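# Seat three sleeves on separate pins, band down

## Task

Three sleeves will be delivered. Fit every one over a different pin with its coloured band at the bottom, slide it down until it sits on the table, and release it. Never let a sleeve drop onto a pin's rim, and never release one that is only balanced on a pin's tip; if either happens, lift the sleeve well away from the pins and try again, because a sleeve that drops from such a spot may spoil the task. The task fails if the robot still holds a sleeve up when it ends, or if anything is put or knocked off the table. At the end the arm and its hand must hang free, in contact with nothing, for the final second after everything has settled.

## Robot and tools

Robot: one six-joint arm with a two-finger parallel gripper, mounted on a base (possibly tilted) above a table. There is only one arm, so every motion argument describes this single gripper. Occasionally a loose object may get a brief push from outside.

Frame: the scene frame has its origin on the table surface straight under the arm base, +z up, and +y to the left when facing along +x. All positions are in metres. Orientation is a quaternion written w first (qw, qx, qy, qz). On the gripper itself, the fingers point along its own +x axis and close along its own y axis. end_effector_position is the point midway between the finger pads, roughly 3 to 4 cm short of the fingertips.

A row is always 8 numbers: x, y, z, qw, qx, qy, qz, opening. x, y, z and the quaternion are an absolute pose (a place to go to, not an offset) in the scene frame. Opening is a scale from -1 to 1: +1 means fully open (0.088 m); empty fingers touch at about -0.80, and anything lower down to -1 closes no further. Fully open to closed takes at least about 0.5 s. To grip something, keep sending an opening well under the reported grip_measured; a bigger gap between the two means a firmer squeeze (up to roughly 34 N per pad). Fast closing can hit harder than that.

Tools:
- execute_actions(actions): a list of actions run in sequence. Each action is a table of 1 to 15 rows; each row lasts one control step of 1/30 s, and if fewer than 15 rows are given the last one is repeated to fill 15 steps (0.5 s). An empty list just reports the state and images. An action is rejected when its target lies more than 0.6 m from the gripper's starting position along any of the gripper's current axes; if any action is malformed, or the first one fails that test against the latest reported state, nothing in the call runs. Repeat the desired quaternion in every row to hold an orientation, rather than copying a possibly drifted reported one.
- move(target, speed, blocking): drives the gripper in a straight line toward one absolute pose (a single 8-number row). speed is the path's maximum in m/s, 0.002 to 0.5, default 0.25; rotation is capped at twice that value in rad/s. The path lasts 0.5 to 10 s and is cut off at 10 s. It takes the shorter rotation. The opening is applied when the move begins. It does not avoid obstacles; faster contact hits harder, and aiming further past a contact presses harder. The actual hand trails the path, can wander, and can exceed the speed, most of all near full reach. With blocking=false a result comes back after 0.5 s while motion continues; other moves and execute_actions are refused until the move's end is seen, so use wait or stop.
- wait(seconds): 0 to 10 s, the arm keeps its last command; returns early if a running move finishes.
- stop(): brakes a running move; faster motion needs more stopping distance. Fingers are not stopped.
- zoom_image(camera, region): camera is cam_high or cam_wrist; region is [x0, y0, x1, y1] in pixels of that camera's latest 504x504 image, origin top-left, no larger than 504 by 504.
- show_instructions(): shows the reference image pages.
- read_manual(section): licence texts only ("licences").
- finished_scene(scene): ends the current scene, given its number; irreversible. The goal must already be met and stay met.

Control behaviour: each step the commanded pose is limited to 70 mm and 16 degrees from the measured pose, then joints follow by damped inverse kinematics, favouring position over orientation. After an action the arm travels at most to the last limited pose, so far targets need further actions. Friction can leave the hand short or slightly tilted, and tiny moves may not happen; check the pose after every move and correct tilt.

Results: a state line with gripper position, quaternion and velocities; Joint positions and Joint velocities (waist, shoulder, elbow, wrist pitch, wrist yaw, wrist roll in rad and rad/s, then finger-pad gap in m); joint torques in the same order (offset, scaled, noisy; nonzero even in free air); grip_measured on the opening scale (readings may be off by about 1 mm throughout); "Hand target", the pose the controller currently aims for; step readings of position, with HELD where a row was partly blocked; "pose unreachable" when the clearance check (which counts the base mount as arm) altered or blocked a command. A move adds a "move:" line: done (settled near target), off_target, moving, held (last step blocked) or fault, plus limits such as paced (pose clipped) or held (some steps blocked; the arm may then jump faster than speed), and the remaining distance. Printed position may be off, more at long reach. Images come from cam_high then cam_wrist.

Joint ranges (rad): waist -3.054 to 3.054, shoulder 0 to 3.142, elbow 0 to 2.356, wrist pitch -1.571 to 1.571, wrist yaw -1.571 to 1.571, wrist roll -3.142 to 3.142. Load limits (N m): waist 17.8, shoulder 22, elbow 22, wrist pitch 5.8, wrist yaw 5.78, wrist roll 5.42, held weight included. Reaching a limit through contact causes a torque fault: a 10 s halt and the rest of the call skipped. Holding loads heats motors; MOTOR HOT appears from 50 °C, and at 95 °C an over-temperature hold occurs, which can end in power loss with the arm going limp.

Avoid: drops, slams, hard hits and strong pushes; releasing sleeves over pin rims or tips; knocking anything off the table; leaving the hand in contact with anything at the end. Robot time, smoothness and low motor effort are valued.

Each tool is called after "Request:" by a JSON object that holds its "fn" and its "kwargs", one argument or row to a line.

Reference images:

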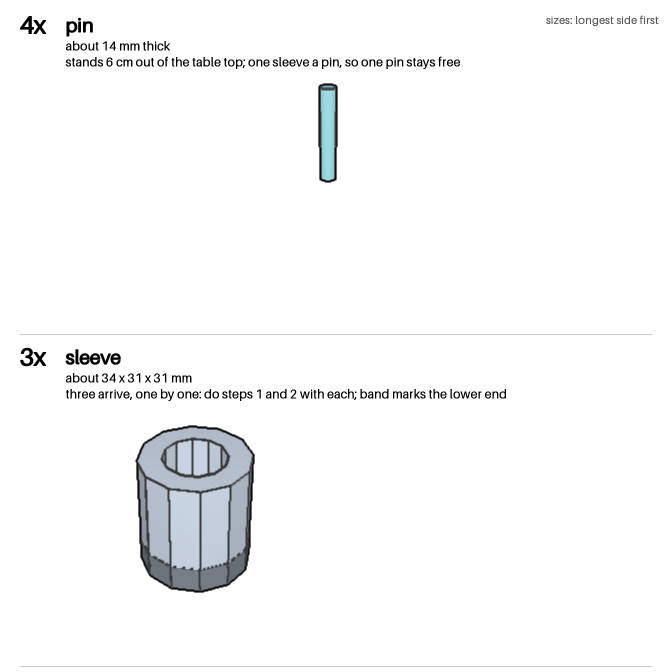

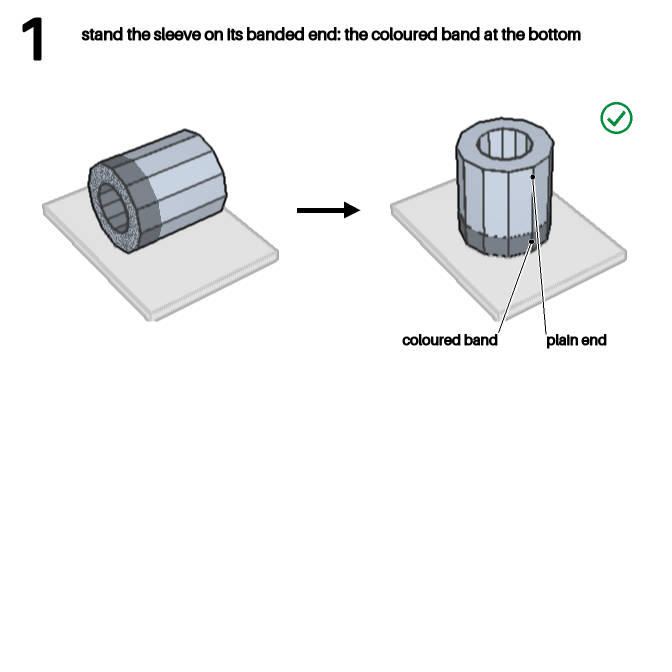

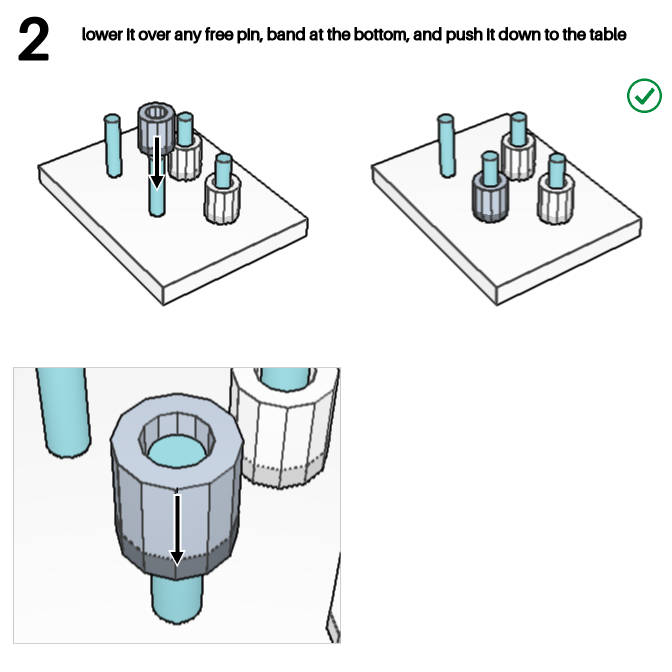

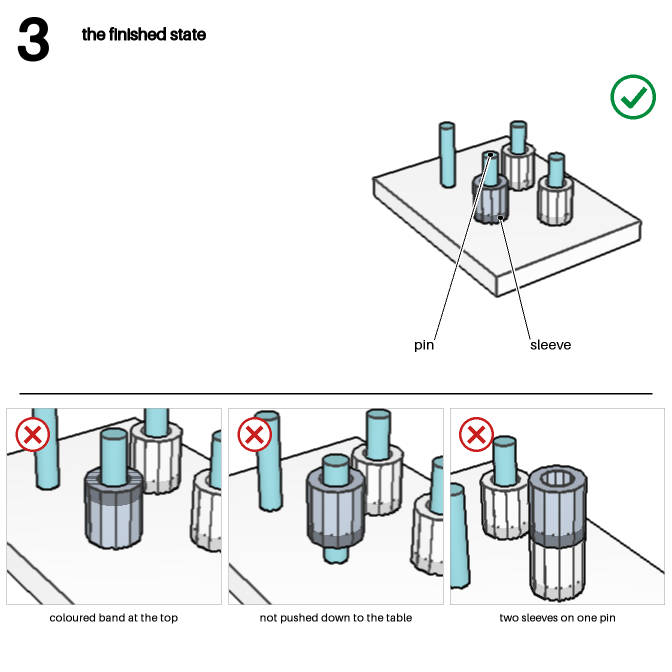

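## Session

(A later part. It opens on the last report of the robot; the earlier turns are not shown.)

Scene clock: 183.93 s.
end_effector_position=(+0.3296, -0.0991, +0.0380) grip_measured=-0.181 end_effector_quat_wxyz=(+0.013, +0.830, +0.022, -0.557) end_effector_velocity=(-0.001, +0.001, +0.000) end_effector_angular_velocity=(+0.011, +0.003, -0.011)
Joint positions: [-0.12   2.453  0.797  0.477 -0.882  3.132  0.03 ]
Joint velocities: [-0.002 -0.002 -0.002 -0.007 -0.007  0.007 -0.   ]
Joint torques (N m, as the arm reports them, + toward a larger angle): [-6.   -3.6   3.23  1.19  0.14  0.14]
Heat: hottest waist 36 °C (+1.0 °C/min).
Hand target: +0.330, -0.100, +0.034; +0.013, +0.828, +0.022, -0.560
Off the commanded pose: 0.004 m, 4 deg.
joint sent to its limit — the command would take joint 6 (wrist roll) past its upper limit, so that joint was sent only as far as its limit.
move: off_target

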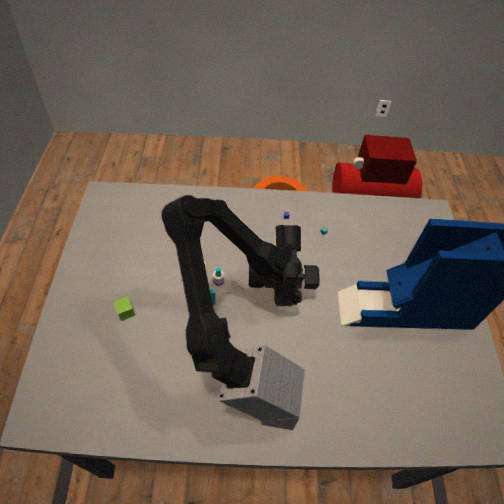

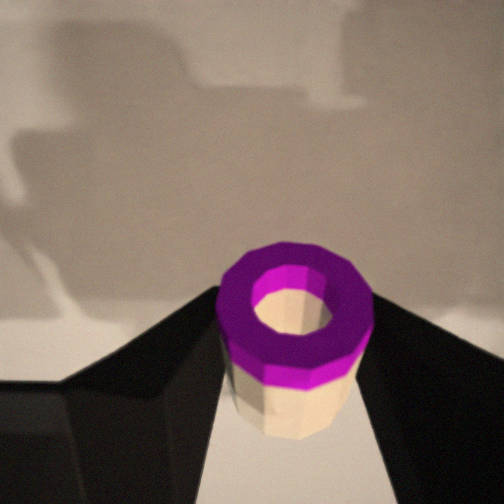

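Request:
{"fn": "move", "kwargs": {
  "target": [0.33,-0.1,0.031,0.013,0.83,0.022,-0.557,-0.5],
  "speed": 0.01
}}

Request:
{"fn": "move", "kwargs": {
  "target": [0.33,-0.1,0.032,0.013,0.83,0.022,-0.557,0.2],
  "speed": 0.01
}}

Request:
{"fn": "move", "kwargs": {
  "target": [0.33,-0.1,0.09,0.013,0.83,0.022,-0.557,0.2],
  "speed": 0.1
}}

Request:
{"fn": "move", "kwargs": {
  "target": [0.34,-0.1,0.09,0.5,0.5,0.5,-0.5,0.2],
  "speed": 0.4
}}

Request:
{"fn": "move", "kwargs": {
  "target": [0.365,-0.1,0.08,0.574,0,0.819,0,0.2],
  "speed": 0.4
}}

Scene clock: 188.33 s.
end_effector_position=(+0.3298, -0.0996, +0.0379) grip_measured=-0.182 end_effector_quat_wxyz=(+0.012, +0.831, +0.024, -0.556) end_effector_velocity=(-0.004, -0.001, -0.000) end_effector_angular_velocity=(+0.013, +0.006, -0.021)
Joint positions: [-0.122  2.458  0.798  0.486 -0.887  3.135  0.03 ]
Joint velocities: [-0.007  0.002 -0.007 -0.007 -0.007  0.007 -0.   ]
Joint torques (N m, as the arm reports them, + toward a larger angle): [-5.18 -3.26  3.38  1.62  0.25  0.06]
Heat: hottest waist 36 °C (+1.0 °C/min).
Hand target: +0.330, -0.100, +0.031; +0.015, +0.828, +0.025, -0.560
Off the commanded pose: 0.007 m, 0 deg.
joint sent to its limit — the command would take joint 6 (wrist roll) past its upper limit, so that joint was sent only as far as its limit.
move: done

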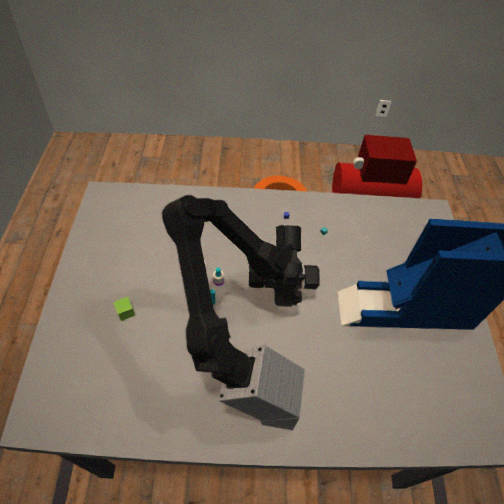

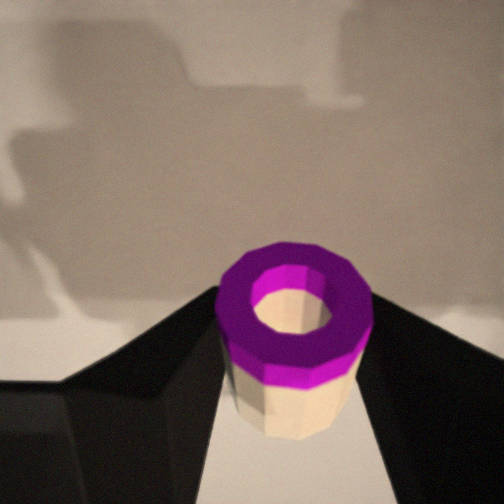

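Scene clock: 189.13 s.
end_effector_position=(+0.3297, -0.0977, +0.0380) grip_measured=+0.194 end_effector_quat_wxyz=(+0.009, +0.831, +0.029, -0.556) end_effector_velocity=(-0.001, +0.001, +0.000) end_effector_angular_velocity=(-0.005, +0.002, +0.030)
Joint positions: [-0.122  2.458  0.797  0.487 -0.899  3.135  0.048]
Joint velocities: [-0.002 -0.002 -0.002 -0.007 -0.007 -0.037 -0.   ]
Joint torques (N m, as the arm reports them, + toward a larger angle): [-5.41 -3.38  3.25  1.33  0.71  0.07]
Heat: hottest waist 36 °C (+1.0 °C/min).
Hand target: +0.330, -0.100, +0.032; +0.015, +0.828, +0.025, -0.560
Off the commanded pose: 0.006 m, 1 deg.
joint sent to its limit — the command would take joint 6 (wrist roll) past its upper limit, so that joint was sent only as far as its limit.
move: done

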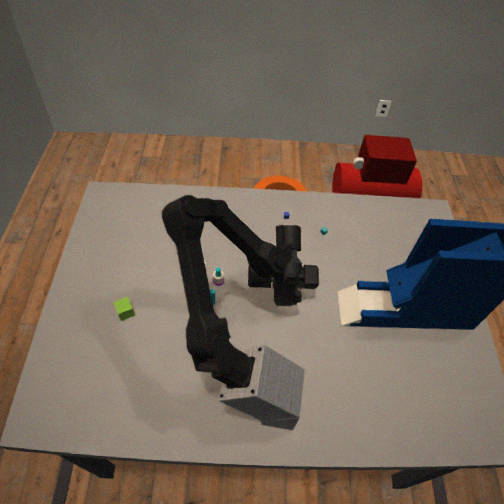

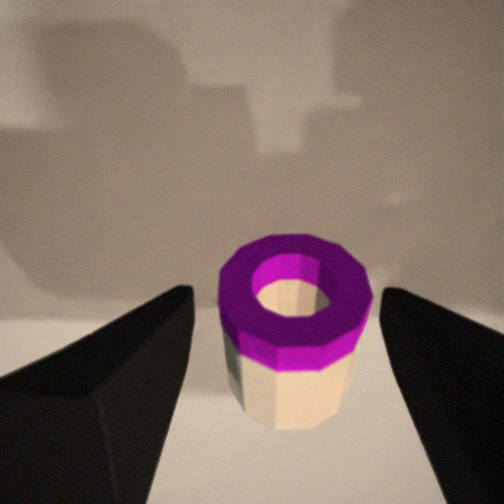

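Scene clock: 190.00 s.
end_effector_position=(+0.3260, -0.1014, +0.0867) grip_measured=+0.200 end_effector_quat_wxyz=(+0.009, +0.828, +0.017, -0.561) end_effector_velocity=(-0.008, +0.001, -0.001) end_effector_angular_velocity=(+0.017, +0.025, -0.017)
Joint positions: [-0.245  2.317  0.83   0.148 -0.915  2.946  0.049]
Joint velocities: [-0.007 -0.002 -0.002 -0.051 -0.007 -0.022 -0.   ]
Joint torques (N m, as the arm reports them, + toward a larger angle): [-6.54 -5.8   4.33  0.71 -0.19 -0.16]
Heat: hottest waist 36 °C (+1.0 °C/min).
Hand target: +0.330, -0.100, +0.090; +0.014, +0.830, +0.022, -0.557
Off the commanded pose: 0.005 m, 1 deg.
move: done

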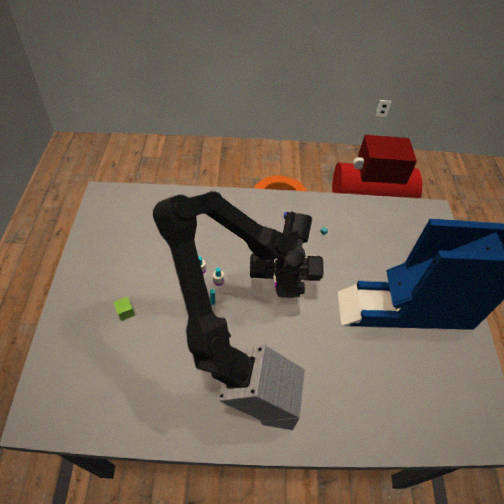

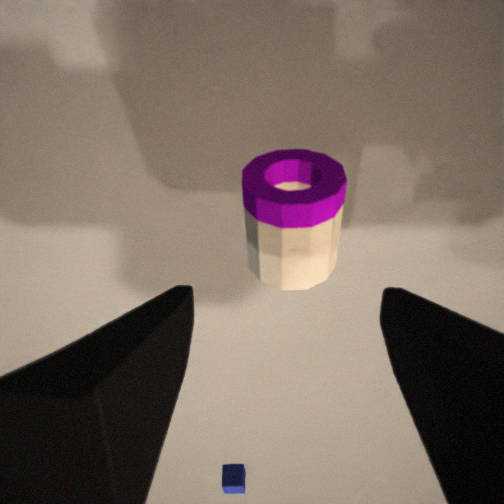

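Scene clock: 192.47 s.
end_effector_position=(+0.3398, -0.0991, +0.0923) grip_measured=+0.200 end_effector_quat_wxyz=(+0.500, +0.504, +0.498, -0.498) end_effector_velocity=(-0.001, +0.003, -0.000) end_effector_angular_velocity=(+0.009, +0.003, +0.019)
Joint positions: [-0.196  2.427  1.288 -0.674 -0.781  1.091  0.049]
Joint velocities: [ 0.002 -0.002 -0.002 -0.007 -0.007 -0.022 -0.   ]
Joint torques (N m, as the arm reports them, + toward a larger angle): [-7.3  -4.87  4.85  0.2   0.19 -0.16]
Heat: hottest waist 36 °C (+1.0 °C/min).
Hand target: +0.340, -0.100, +0.090; +0.499, +0.500, +0.501, -0.499
Off the commanded pose: 0.002 m, 1 deg.
move: done

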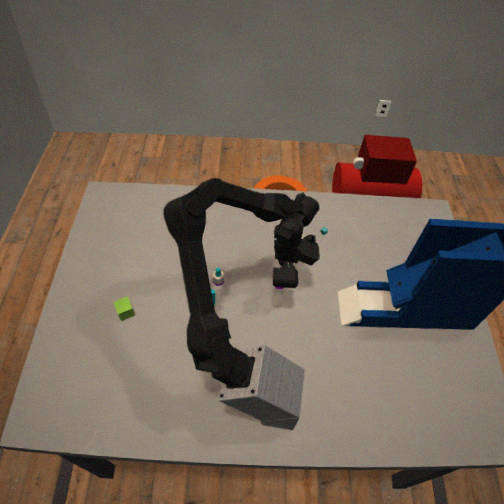

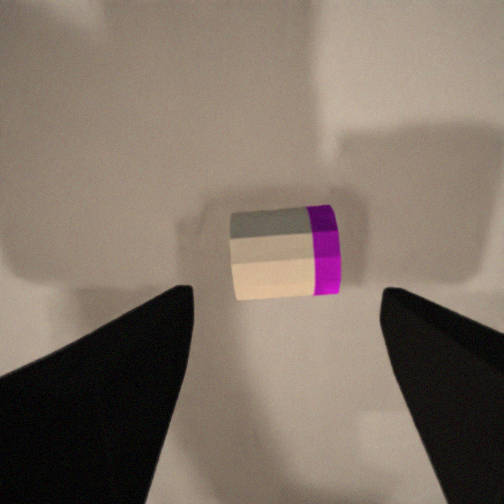

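Scene clock: 195.00 s.
end_effector_position=(+0.3661, -0.0986, +0.0831) grip_measured=+0.200 end_effector_quat_wxyz=(+0.578, +0.002, +0.816, -0.000) end_effector_velocity=(-0.002, +0.000, +0.002) end_effector_angular_velocity=(+0.006, +0.014, +0.009)
Joint positions: [-0.106  2.718  1.864 -1.274 -0.632 -0.622  0.049]
Joint velocities: [-0.002  0.002  0.007 -0.022  0.007 -0.022 -0.   ]
Joint torques (N m, as the arm reports them, + toward a larger angle): [-8.81 -5.8   4.58 -0.38  0.28 -0.18]
Heat: hottest waist 37 °C (+2.0 °C/min).
Hand target: +0.365, -0.100, +0.080; +0.574, +0.000, +0.819, +0.001
Off the commanded pose: 0.004 m, 1 deg.
move: done

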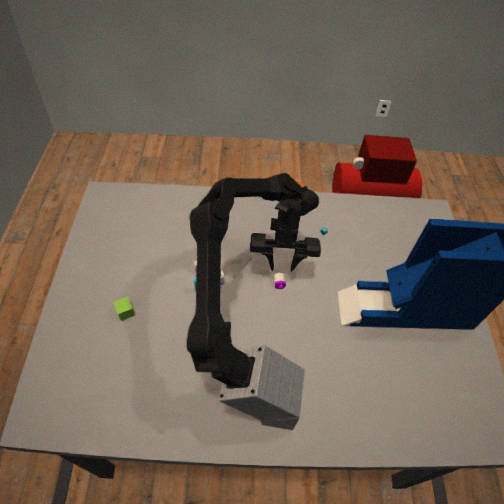

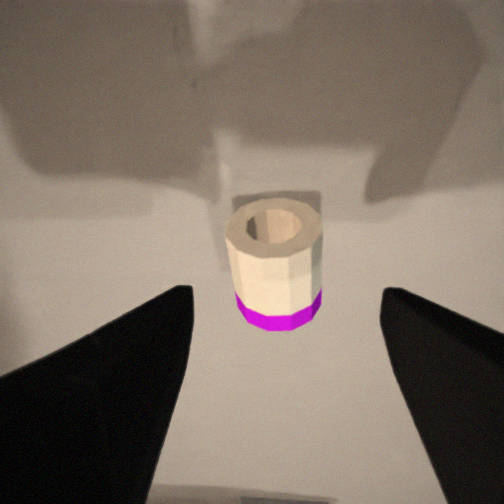

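Request:
{"fn": "move", "kwargs": {
  "target": [0.345,-0.098,0.035,0.574,0,0.819,0,0.2],
  "speed": 0.05
}}

Request:
{"fn": "move", "kwargs": {
  "target": [0.345,-0.098,0.035,0.574,0,0.819,0,-0.5]
}}

Request:
{"fn": "move", "kwargs": {
  "target": [0.36,-0.1,0.1,0.574,0,0.819,0,-0.5],
  "speed": 0.1
}}

Request:
{"fn": "move", "kwargs": {
  "target": [0.40,-0.11,0.07,0.853,0.087,0.15,-0.492,-0.5],
  "speed": 0.35
}}

Request:
{"fn": "move", "kwargs": {
  "target": [0.40,-0.11,0.026,0.853,0.087,0.15,-0.492,-0.5],
  "speed": 0.03
}}

Request:
{"fn": "move", "kwargs": {
  "target": [0.40,-0.11,0.03,0.853,0.087,0.15,-0.492,0.3],
  "speed": 0.02
}}

Request:
{"fn": "move", "kwargs": {
  "target": [0.40,-0.11,0.1,0.853,0.087,0.15,-0.492,0.3],
  "speed": 0.1
}}

Request:
{"fn": "move", "kwargs": {
  "target": [0.41,-0.13,0.09,0.707,0,0.707,0,0.3],
  "speed": 0.35
}}

Request:
{"fn": "move", "kwargs": {
  "target": [0.41,-0.13,0.044,0.707,0,0.707,0,0.3],
  "speed": 0.06
}}

Request:
{"fn": "move", "kwargs": {
  "target": [0.41,-0.13,0.044,0.707,0,0.707,0,-0.5]
}}

Request:
{"fn": "move", "kwargs": {
  "target": [0.38,-0.08,0.14,0.707,0,0.707,0,-0.5],
  "speed": 0.15
}}

Request:
{"fn": "move", "kwargs": {
  "target": [0.245,0.085,0.14,0.707,0,0.707,0,-0.5]
}}

Request:
{"fn": "move", "kwargs": {
  "target": [0.245,0.085,0.114,0.707,0,0.707,0,-0.5],
  "speed": 0.05
}}

Scene clock: 204.07 s.
end_effector_position=(+0.3489, -0.0981, +0.0385) grip_measured=+0.200 end_effector_quat_wxyz=(+0.577, -0.005, +0.816, +0.002) end_effector_velocity=(-0.000, +0.000, +0.000) end_effector_angular_velocity=(+0.008, -0.007, +0.005)
Joint positions: [-0.036  2.719  1.715 -1.073 -0.658 -0.555  0.049]
Joint velocities: [-0.002 -0.002 -0.007  0.007 -0.007 -0.007 -0.   ]
Joint torques (N m, as the arm reports them, + toward a larger angle): [-8.56 -6.15  2.19 -0.06 -0.08  0.13]
Heat: hottest waist 38 °C (+2.0 °C/min).
Hand target: +0.345, -0.098, +0.035; +0.574, +0.000, +0.819, +0.000
Off the commanded pose: 0.005 m, 1 deg.
move: done

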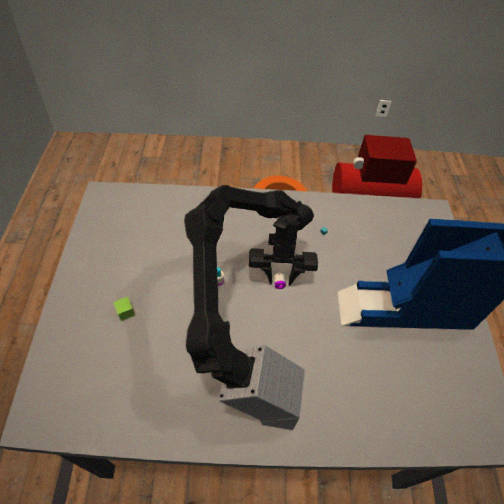

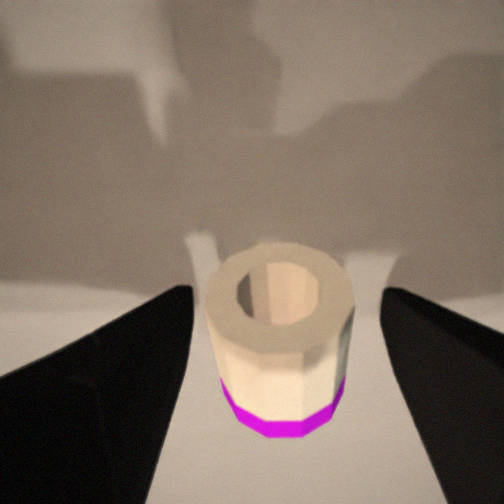

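Scene clock: 204.77 s.
end_effector_position=(+0.3489, -0.0983, +0.0384) grip_measured=-0.189 end_effector_quat_wxyz=(+0.578, -0.006, +0.816, +0.002) end_effector_velocity=(+0.002, +0.000, +0.000) end_effector_angular_velocity=(+0.007, -0.010, +0.008)
Joint positions: [-0.036  2.719  1.715 -1.071 -0.658 -0.555  0.03 ]
Joint velocities: [-0.002 -0.002 -0.002  0.007 -0.007 -0.007 -0.   ]
Joint torques (N m, as the arm reports them, + toward a larger angle): [-8.54 -6.21  2.01  0.   -0.03  0.16]
Heat: hottest waist 38 °C (+2.0 °C/min).
Hand target: +0.345, -0.098, +0.035; +0.574, -0.000, +0.819, +0.000
Off the commanded pose: 0.005 m, 1 deg.
move: done

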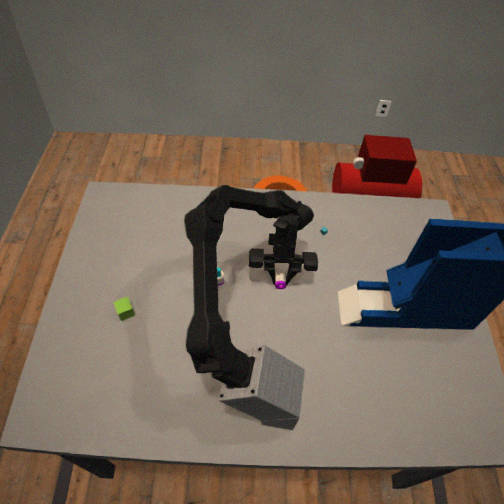

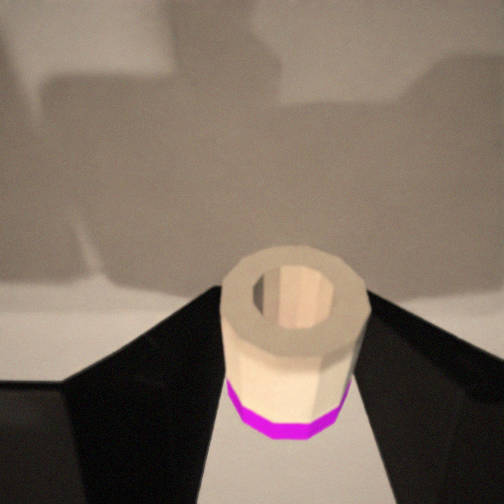

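Scene clock: 205.77 s.
end_effector_position=(+0.3567, -0.1012, +0.0976) grip_measured=-0.189 end_effector_quat_wxyz=(+0.572, +0.007, +0.820, -0.003) end_effector_velocity=(+0.005, +0.001, +0.003) end_effector_angular_velocity=(+0.007, -0.021, +0.032)
Joint positions: [-0.139  2.696  1.842 -1.311 -0.61  -0.657  0.03 ]
Joint velocities: [-0.002 -0.007  0.007  0.007 -0.007 -0.022 -0.   ]
Joint torques (N m, as the arm reports them, + toward a larger angle): [-8.97 -7.64  4.69 -0.4   0.28 -0.18]
Heat: hottest waist 38 °C (+2.0 °C/min).
Hand target: +0.360, -0.100, +0.100; +0.574, -0.000, +0.819, -0.000
Off the commanded pose: 0.004 m, 1 deg.
move: done

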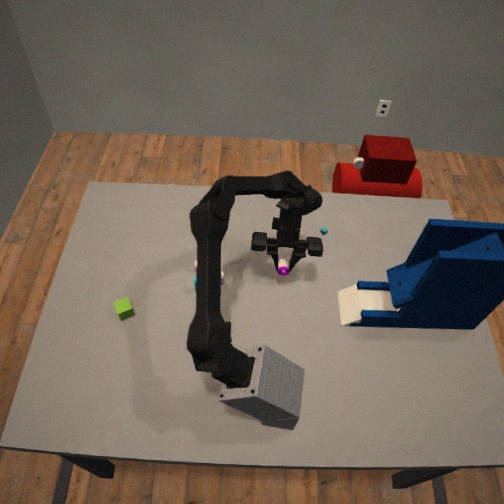

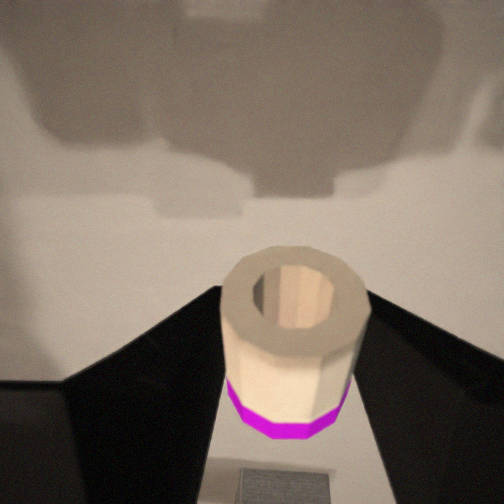

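Scene clock: 208.90 s.
end_effector_position=(+0.4008, -0.1069, +0.0734) grip_measured=-0.190 end_effector_quat_wxyz=(+0.853, +0.089, +0.151, -0.492) end_effector_velocity=(-0.002, -0.002, +0.001) end_effector_angular_velocity=(-0.012, +0.013, -0.013)
Joint positions: [0.277 2.296 0.896 0.41  0.397 1.31  0.03 ]
Joint velocities: [-0.002 -0.002  0.002 -0.022  0.007 -0.007 -0.   ]
Joint torques (N m, as the arm reports them, + toward a larger angle): [-6.89 -4.51  2.15  0.64  0.88  0.16]
Heat: hottest waist 38 °C (+2.0 °C/min).
Hand target: +0.400, -0.108, +0.071; +0.852, +0.088, +0.150, -0.494
Off the commanded pose: 0.005 m, 0 deg.
move: done

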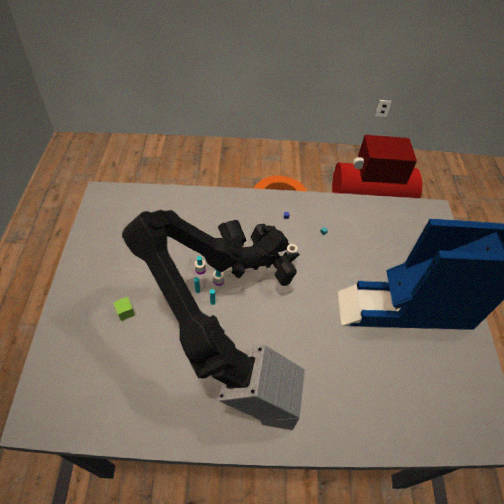

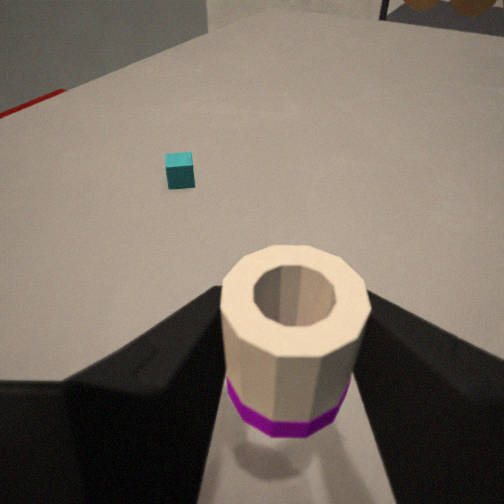

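Scene clock: 210.70 s.
end_effector_position=(+0.4013, -0.1098, +0.0320) grip_measured=-0.190 end_effector_quat_wxyz=(+0.854, +0.088, +0.146, -0.492) end_effector_velocity=(-0.001, +0.000, -0.002) end_effector_angular_velocity=(+0.009, +0.004, -0.004)
Joint positions: [0.36  2.427 0.966 0.442 0.452 1.389 0.03 ]
Joint velocities: [ 0.002  0.002  0.002 -0.007 -0.007  0.007 -0.   ]
Joint torques (N m, as the arm reports them, + toward a larger angle): [-6.57 -3.9   1.25  0.84  0.59  0.19]
Heat: hottest waist 38 °C (+2.0 °C/min).
Hand target: +0.400, -0.110, +0.026; +0.853, +0.087, +0.150, -0.492
Off the commanded pose: 0.006 m, 1 deg.
move: done

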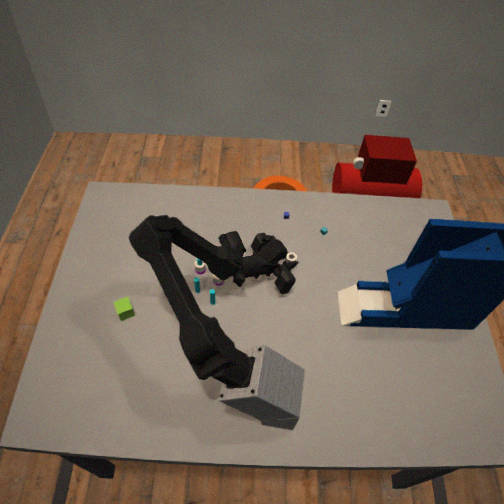

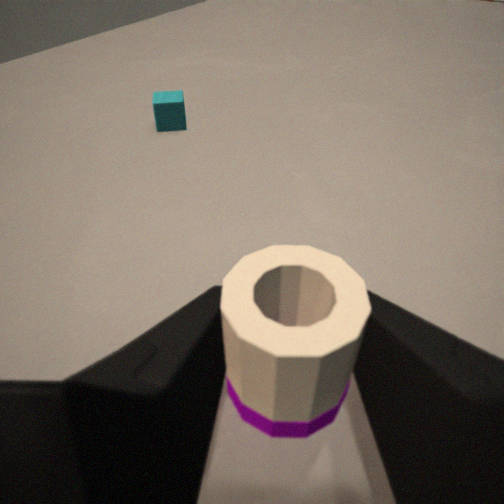

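Scene clock: 211.40 s.
end_effector_position=(+0.4012, -0.1098, +0.0317) grip_measured=+0.299 end_effector_quat_wxyz=(+0.853, +0.088, +0.146, -0.492) end_effector_velocity=(-0.000, +0.001, +0.001) end_effector_angular_velocity=(+0.002, +0.009, +0.000)
Joint positions: [0.36  2.428 0.966 0.442 0.451 1.389 0.054]
Joint velocities: [-0.002 -0.007 -0.002 -0.007 -0.007 -0.007  0.   ]
Joint torques (N m, as the arm reports them, + toward a larger angle): [-7.25 -5.11  0.46  0.83  0.54 -0.09]
Heat: hottest waist 38 °C (+2.0 °C/min).
Hand target: +0.400, -0.110, +0.030; +0.853, +0.087, +0.150, -0.492
Off the commanded pose: 0.002 m, 0 deg.
move: done

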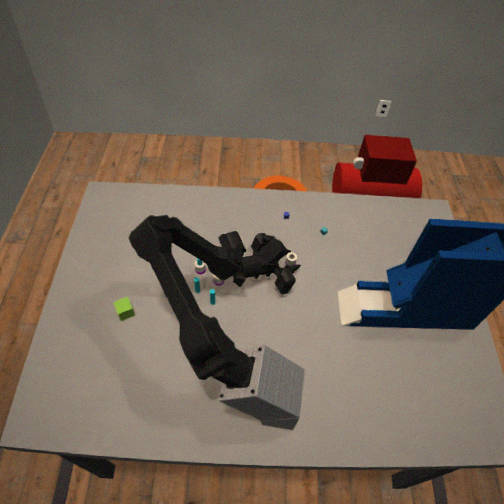

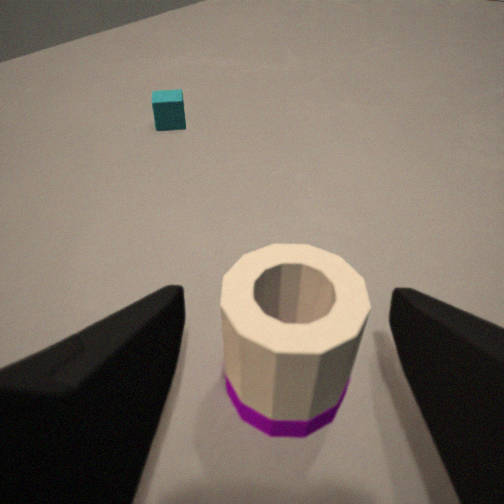

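Scene clock: 212.43 s.
end_effector_position=(+0.4012, -0.1113, +0.0997) grip_measured=+0.300 end_effector_quat_wxyz=(+0.853, +0.087, +0.146, -0.493) end_effector_velocity=(-0.013, -0.005, -0.001) end_effector_angular_velocity=(-0.025, +0.028, -0.032)
Joint positions: [0.216 2.236 0.87  0.399 0.373 1.257 0.054]
Joint velocities: [ 0.002 -0.002 -0.022 -0.022  0.022 -0.007  0.   ]
Joint torques (N m, as the arm reports them, + toward a larger angle): [-7.34 -6.16  1.09  0.74  0.47 -0.17]
Heat: hottest waist 38 °C (+2.0 °C/min).
Hand target: +0.400, -0.110, +0.100; +0.853, +0.086, +0.149, -0.492
Off the commanded pose: 0.002 m, 0 deg.
move: done

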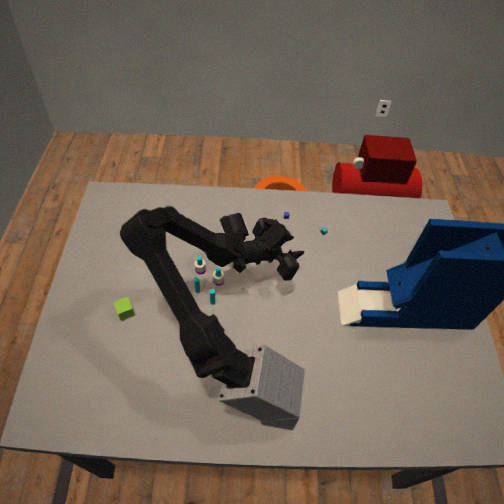

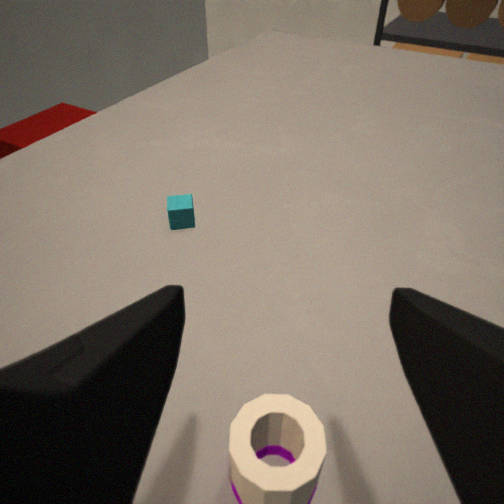

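Scene clock: 215.23 s.
end_effector_position=(+0.4101, -0.1297, +0.0916) grip_measured=+0.300 end_effector_quat_wxyz=(+0.708, -0.004, +0.706, -0.002) end_effector_velocity=(-0.000, +0.003, +0.001) end_effector_angular_velocity=(+0.028, +0.006, +0.002)
Joint positions: [-0.182  2.664  1.742 -0.874 -0.771 -0.466  0.054]
Joint velocities: [-0.002  0.012  0.022 -0.037 -0.022 -0.022  0.   ]
Joint torques (N m, as the arm reports them, + toward a larger angle): [-9.3  -6.    5.15  0.18 -0.18 -0.15]
Heat: hottest waist 38 °C (+2.0 °C/min).
Hand target: +0.410, -0.132, +0.089; +0.707, -0.002, +0.707, +0.000
Off the commanded pose: 0.002 m, 1 deg.
move: done

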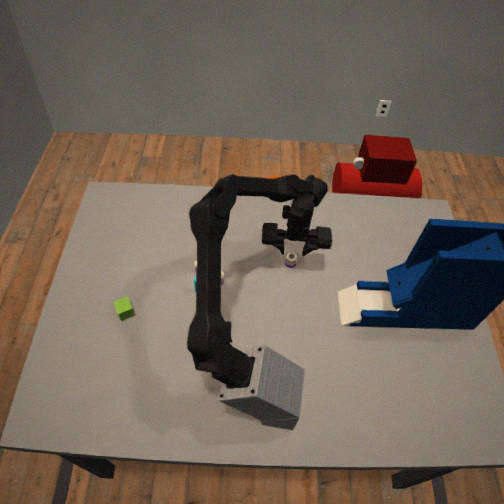

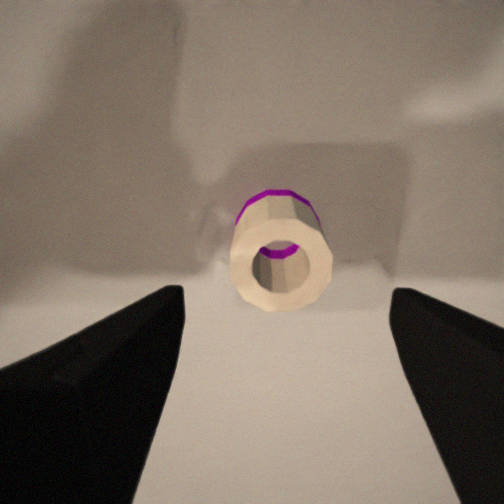

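Scene clock: 216.37 s.
end_effector_position=(+0.4155, -0.1287, +0.0498) grip_measured=+0.300 end_effector_quat_wxyz=(+0.711, -0.008, +0.703, +0.002) end_effector_velocity=(-0.001, +0.001, -0.001) end_effector_angular_velocity=(+0.021, -0.008, -0.010)
Joint positions: [-0.11   2.714  1.711 -0.712 -0.789 -0.37   0.054]
Joint velocities: [-0.002  0.002 -0.007  0.007 -0.022  0.007 -0.   ]
Joint torques (N m, as the arm reports them, + toward a larger angle): [-9.03 -6.02  2.88  0.54 -0.2   0.22]
Heat: hottest waist 39 °C (+3.0 °C/min).
Hand target: +0.410, -0.130, +0.044; +0.707, +0.000, +0.707, +0.000
Off the commanded pose: 0.008 m, 1 deg.
move: done

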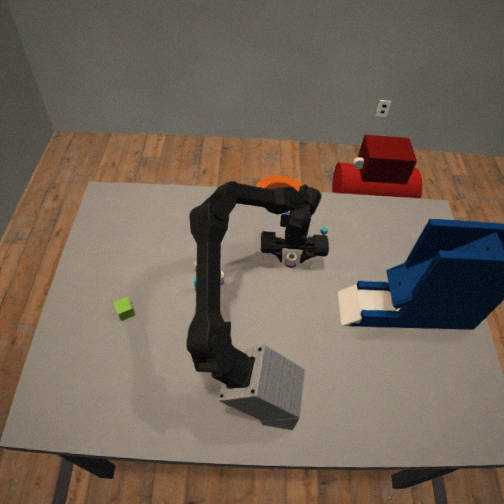

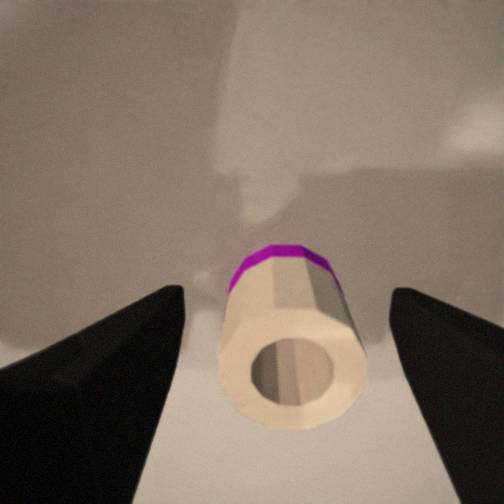

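Scene clock: 217.07 s.
end_effector_position=(+0.4156, -0.1286, +0.0498) grip_measured=-0.190 end_effector_quat_wxyz=(+0.712, -0.008, +0.702, +0.003) end_effector_velocity=(-0.001, -0.000, +0.003) end_effector_angular_velocity=(+0.008, -0.003, -0.003)
Joint positions: [-0.11   2.714  1.711 -0.711 -0.789 -0.37   0.03 ]
Joint velocities: [-0.007 -0.002 -0.002 -0.007 -0.007 -0.007 -0.   ]
Joint torques (N m, as the arm reports them, + toward a larger angle): [-9.06 -6.09  2.78  0.55 -0.13  0.14]
Heat: hottest waist 39 °C (+3.0 °C/min).
Hand target: +0.410, -0.130, +0.044; +0.707, +0.000, +0.707, +0.000
Off the commanded pose: 0.008 m, 1 deg.
move: done

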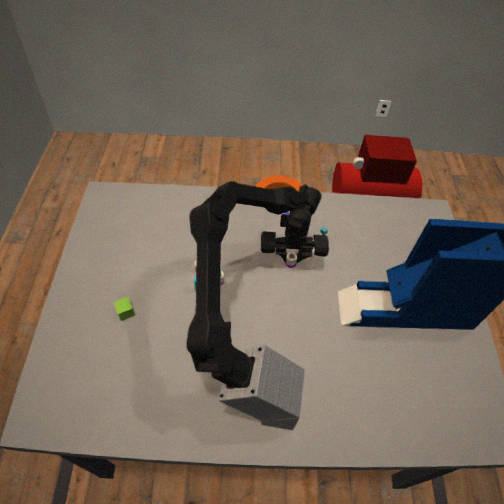

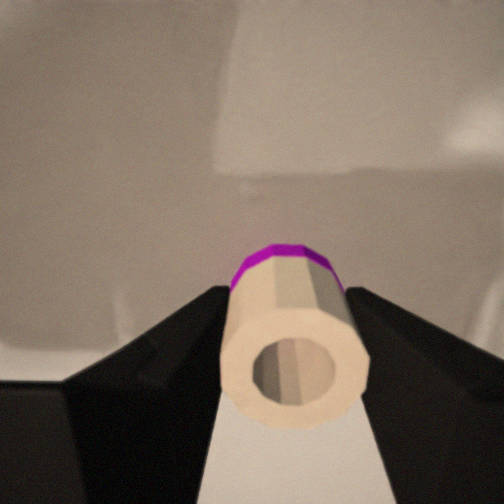

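Scene clock: 218.30 s.
end_effector_position=(+0.3815, -0.0815, +0.1391) grip_measured=-0.190 end_effector_quat_wxyz=(+0.708, +0.001, +0.706, -0.000) end_effector_velocity=(+0.000, +0.003, +0.001) end_effector_angular_velocity=(+0.021, -0.008, +0.001)
Joint positions: [-0.214  2.416  1.538 -0.955 -0.772 -0.508  0.03 ]
Joint velocities: [-0.002 -0.002 -0.002 -0.007 -0.022 -0.007 -0.   ]
Joint torques (N m, as the arm reports them, + toward a larger angle): [-8.47 -7.2   3.4   0.18  0.13 -0.14]
Heat: hottest waist 39 °C (+3.0 °C/min).
Hand target: +0.379, -0.080, +0.140; +0.707, -0.000, +0.707, -0.000
Off the commanded pose: 0.002 m, 0 deg.
move: done

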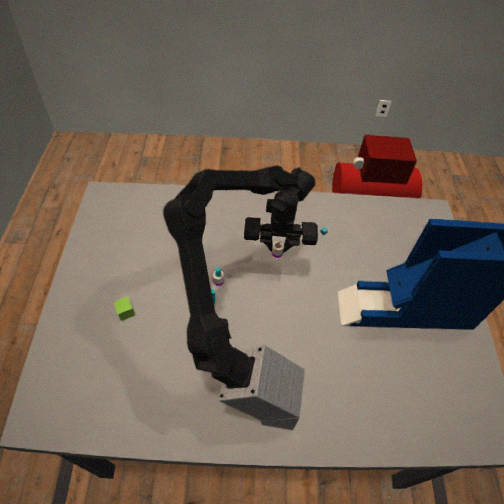

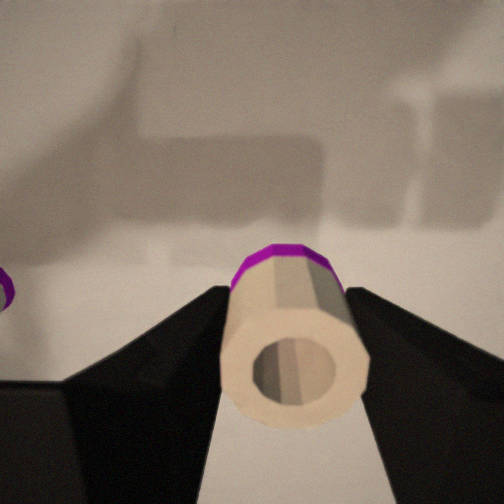

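Scene clock: 219.67 s.
end_effector_position=(+0.2476, +0.0839, +0.1403) grip_measured=-0.190 end_effector_quat_wxyz=(+0.709, -0.001, +0.705, +0.002) end_effector_velocity=(-0.003, +0.003, +0.001) end_effector_angular_velocity=(+0.007, -0.001, -0.004)
Joint positions: [ 0.026  1.564  0.777 -0.799 -0.807 -0.174  0.03 ]
Joint velocities: [ 0.002 -0.017 -0.007 -0.007 -0.007  0.007 -0.   ]
Joint torques (N m, as the arm reports them, + toward a larger angle): [-4.06 -3.74  3.02  0.31 -0.04  0.14]
Heat: hottest waist 39 °C (+3.0 °C/min).
Hand target: +0.245, +0.085, +0.139; +0.708, +0.001, +0.707, +0.001
Off the commanded pose: 0.003 m, 0 deg.
move: done

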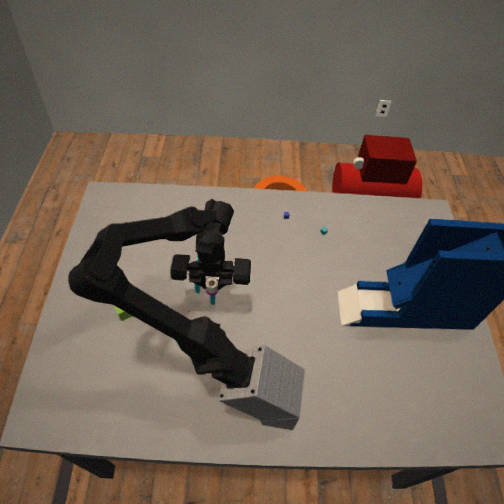

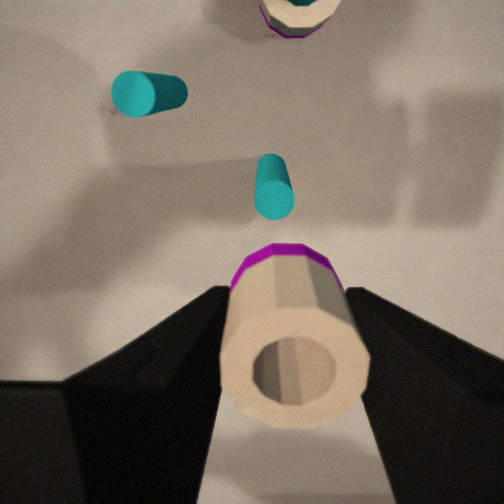

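Scene clock: 220.53 s.
end_effector_position=(+0.2484, +0.0869, +0.1170) grip_measured=-0.190 end_effector_quat_wxyz=(+0.711, -0.003, +0.703, +0.005) end_effector_velocity=(+0.000, +0.002, -0.000) end_effector_angular_velocity=(+0.007, -0.004, +0.014)
Joint positions: [ 0.107  1.576  0.72  -0.639 -0.807 -0.059  0.03 ]
Joint velocities: [ 0.002 -0.002 -0.002  0.007 -0.007 -0.007 -0.   ]
Joint torques (N m, as the arm reports them, + toward a larger angle): [-4.11 -2.49  2.71  0.55  0.1   0.18]
Heat: hottest waist 39 °C (+3.0 °C/min).
Hand target: +0.245, +0.085, +0.114; +0.707, +0.000, +0.707, +0.000
Off the commanded pose: 0.005 m, 1 deg.
move: done

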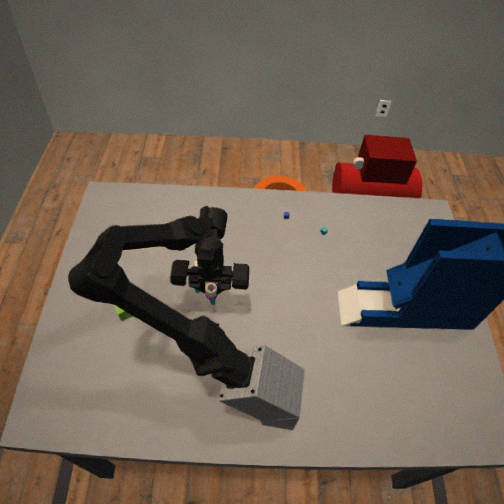

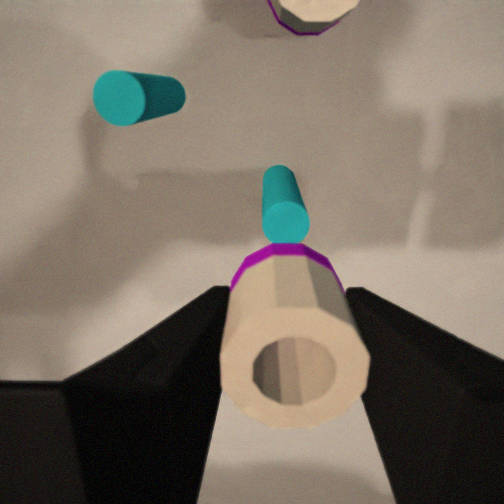

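Gap 21 px → move 0.017.

Request:
{"fn": "move", "kwargs": {
  "target": [0.262,0.085,0.126,0.707,0,0.707,0,-0.5],
  "speed": 0.04
}}

Request:
{"fn": "move", "kwargs": {
  "target": [0.262,0.085,0.095,0.707,0,0.707,0,-0.5],
  "speed": 0.012
}}

Scene clock: 223.70 s.
end_effector_position=(+0.2599, +0.0860, +0.1255) grip_measured=-0.190 end_effector_quat_wxyz=(+0.707, +0.001, +0.707, +0.000) end_effector_velocity=(-0.001, -0.000, -0.000) end_effector_angular_velocity=(+0.008, +0.006, +0.011)
Joint positions: [ 0.082  1.619  0.797 -0.717 -0.807 -0.095  0.03 ]
Joint velocities: [-0.002  0.007  0.002 -0.007 -0.007 -0.022 -0.   ]
Joint torques (N m, as the arm reports them, + toward a larger angle): [-5.15 -2.65  4.87  0.16  0.07 -0.2 ]
Heat: hottest waist 38 °C (+2.0 °C/min).
Hand target: +0.262, +0.085, +0.126; +0.707, -0.000, +0.707, -0.000
Off the commanded pose: 0.002 m, 0 deg.
move: done

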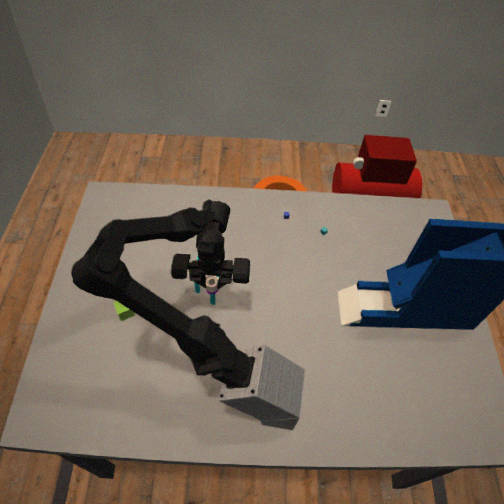

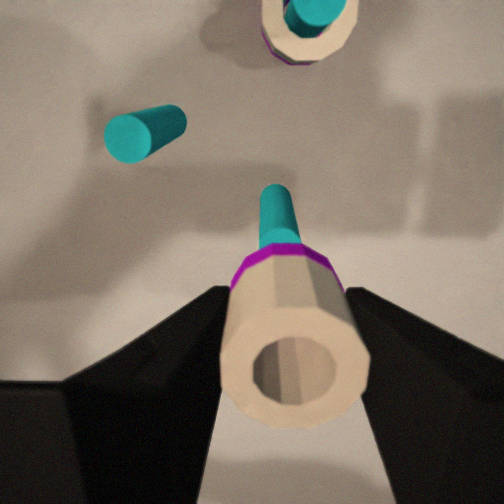

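Scene clock: 226.47 s.
end_effector_position=(+0.2657, +0.0875, +0.0981) grip_measured=-0.190 end_effector_quat_wxyz=(+0.711, -0.002, +0.703, +0.006) end_effector_velocity=(+0.001, +0.003, +0.001) end_effector_angular_velocity=(+0.022, -0.006, +0.011)
Joint positions: [ 0.165  1.66   0.752 -0.527 -0.803  0.024  0.03 ]
Joint velocities: [-0.002 -0.002 -0.002  0.007 -0.022 -0.007 -0.   ]
Joint torques (N m, as the arm reports them, + toward a larger angle): [-4.74 -2.92  2.33  0.54  0.18  0.14]
Heat: hottest waist 38 °C (+2.0 °C/min).
Hand target: +0.262, +0.085, +0.095; +0.707, +0.000, +0.707, +0.000
Off the commanded pose: 0.005 m, 1 deg.
move: done

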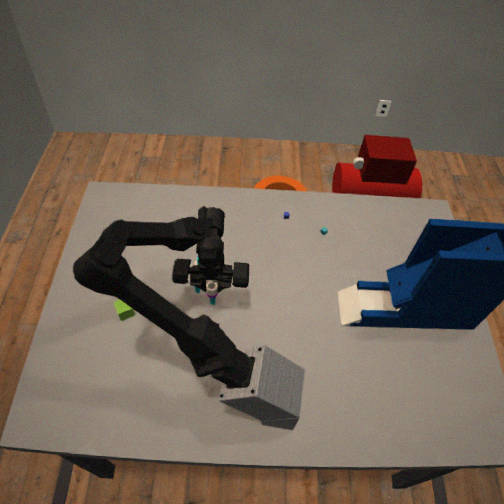

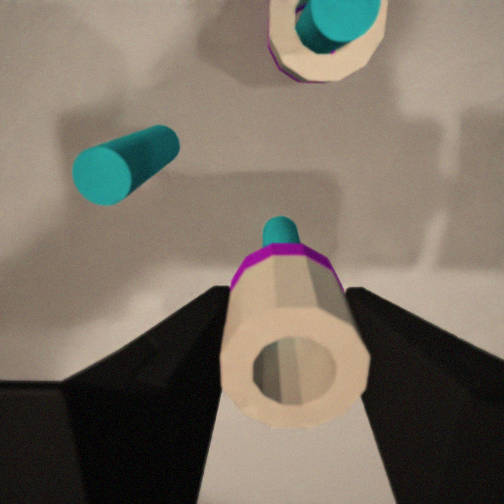

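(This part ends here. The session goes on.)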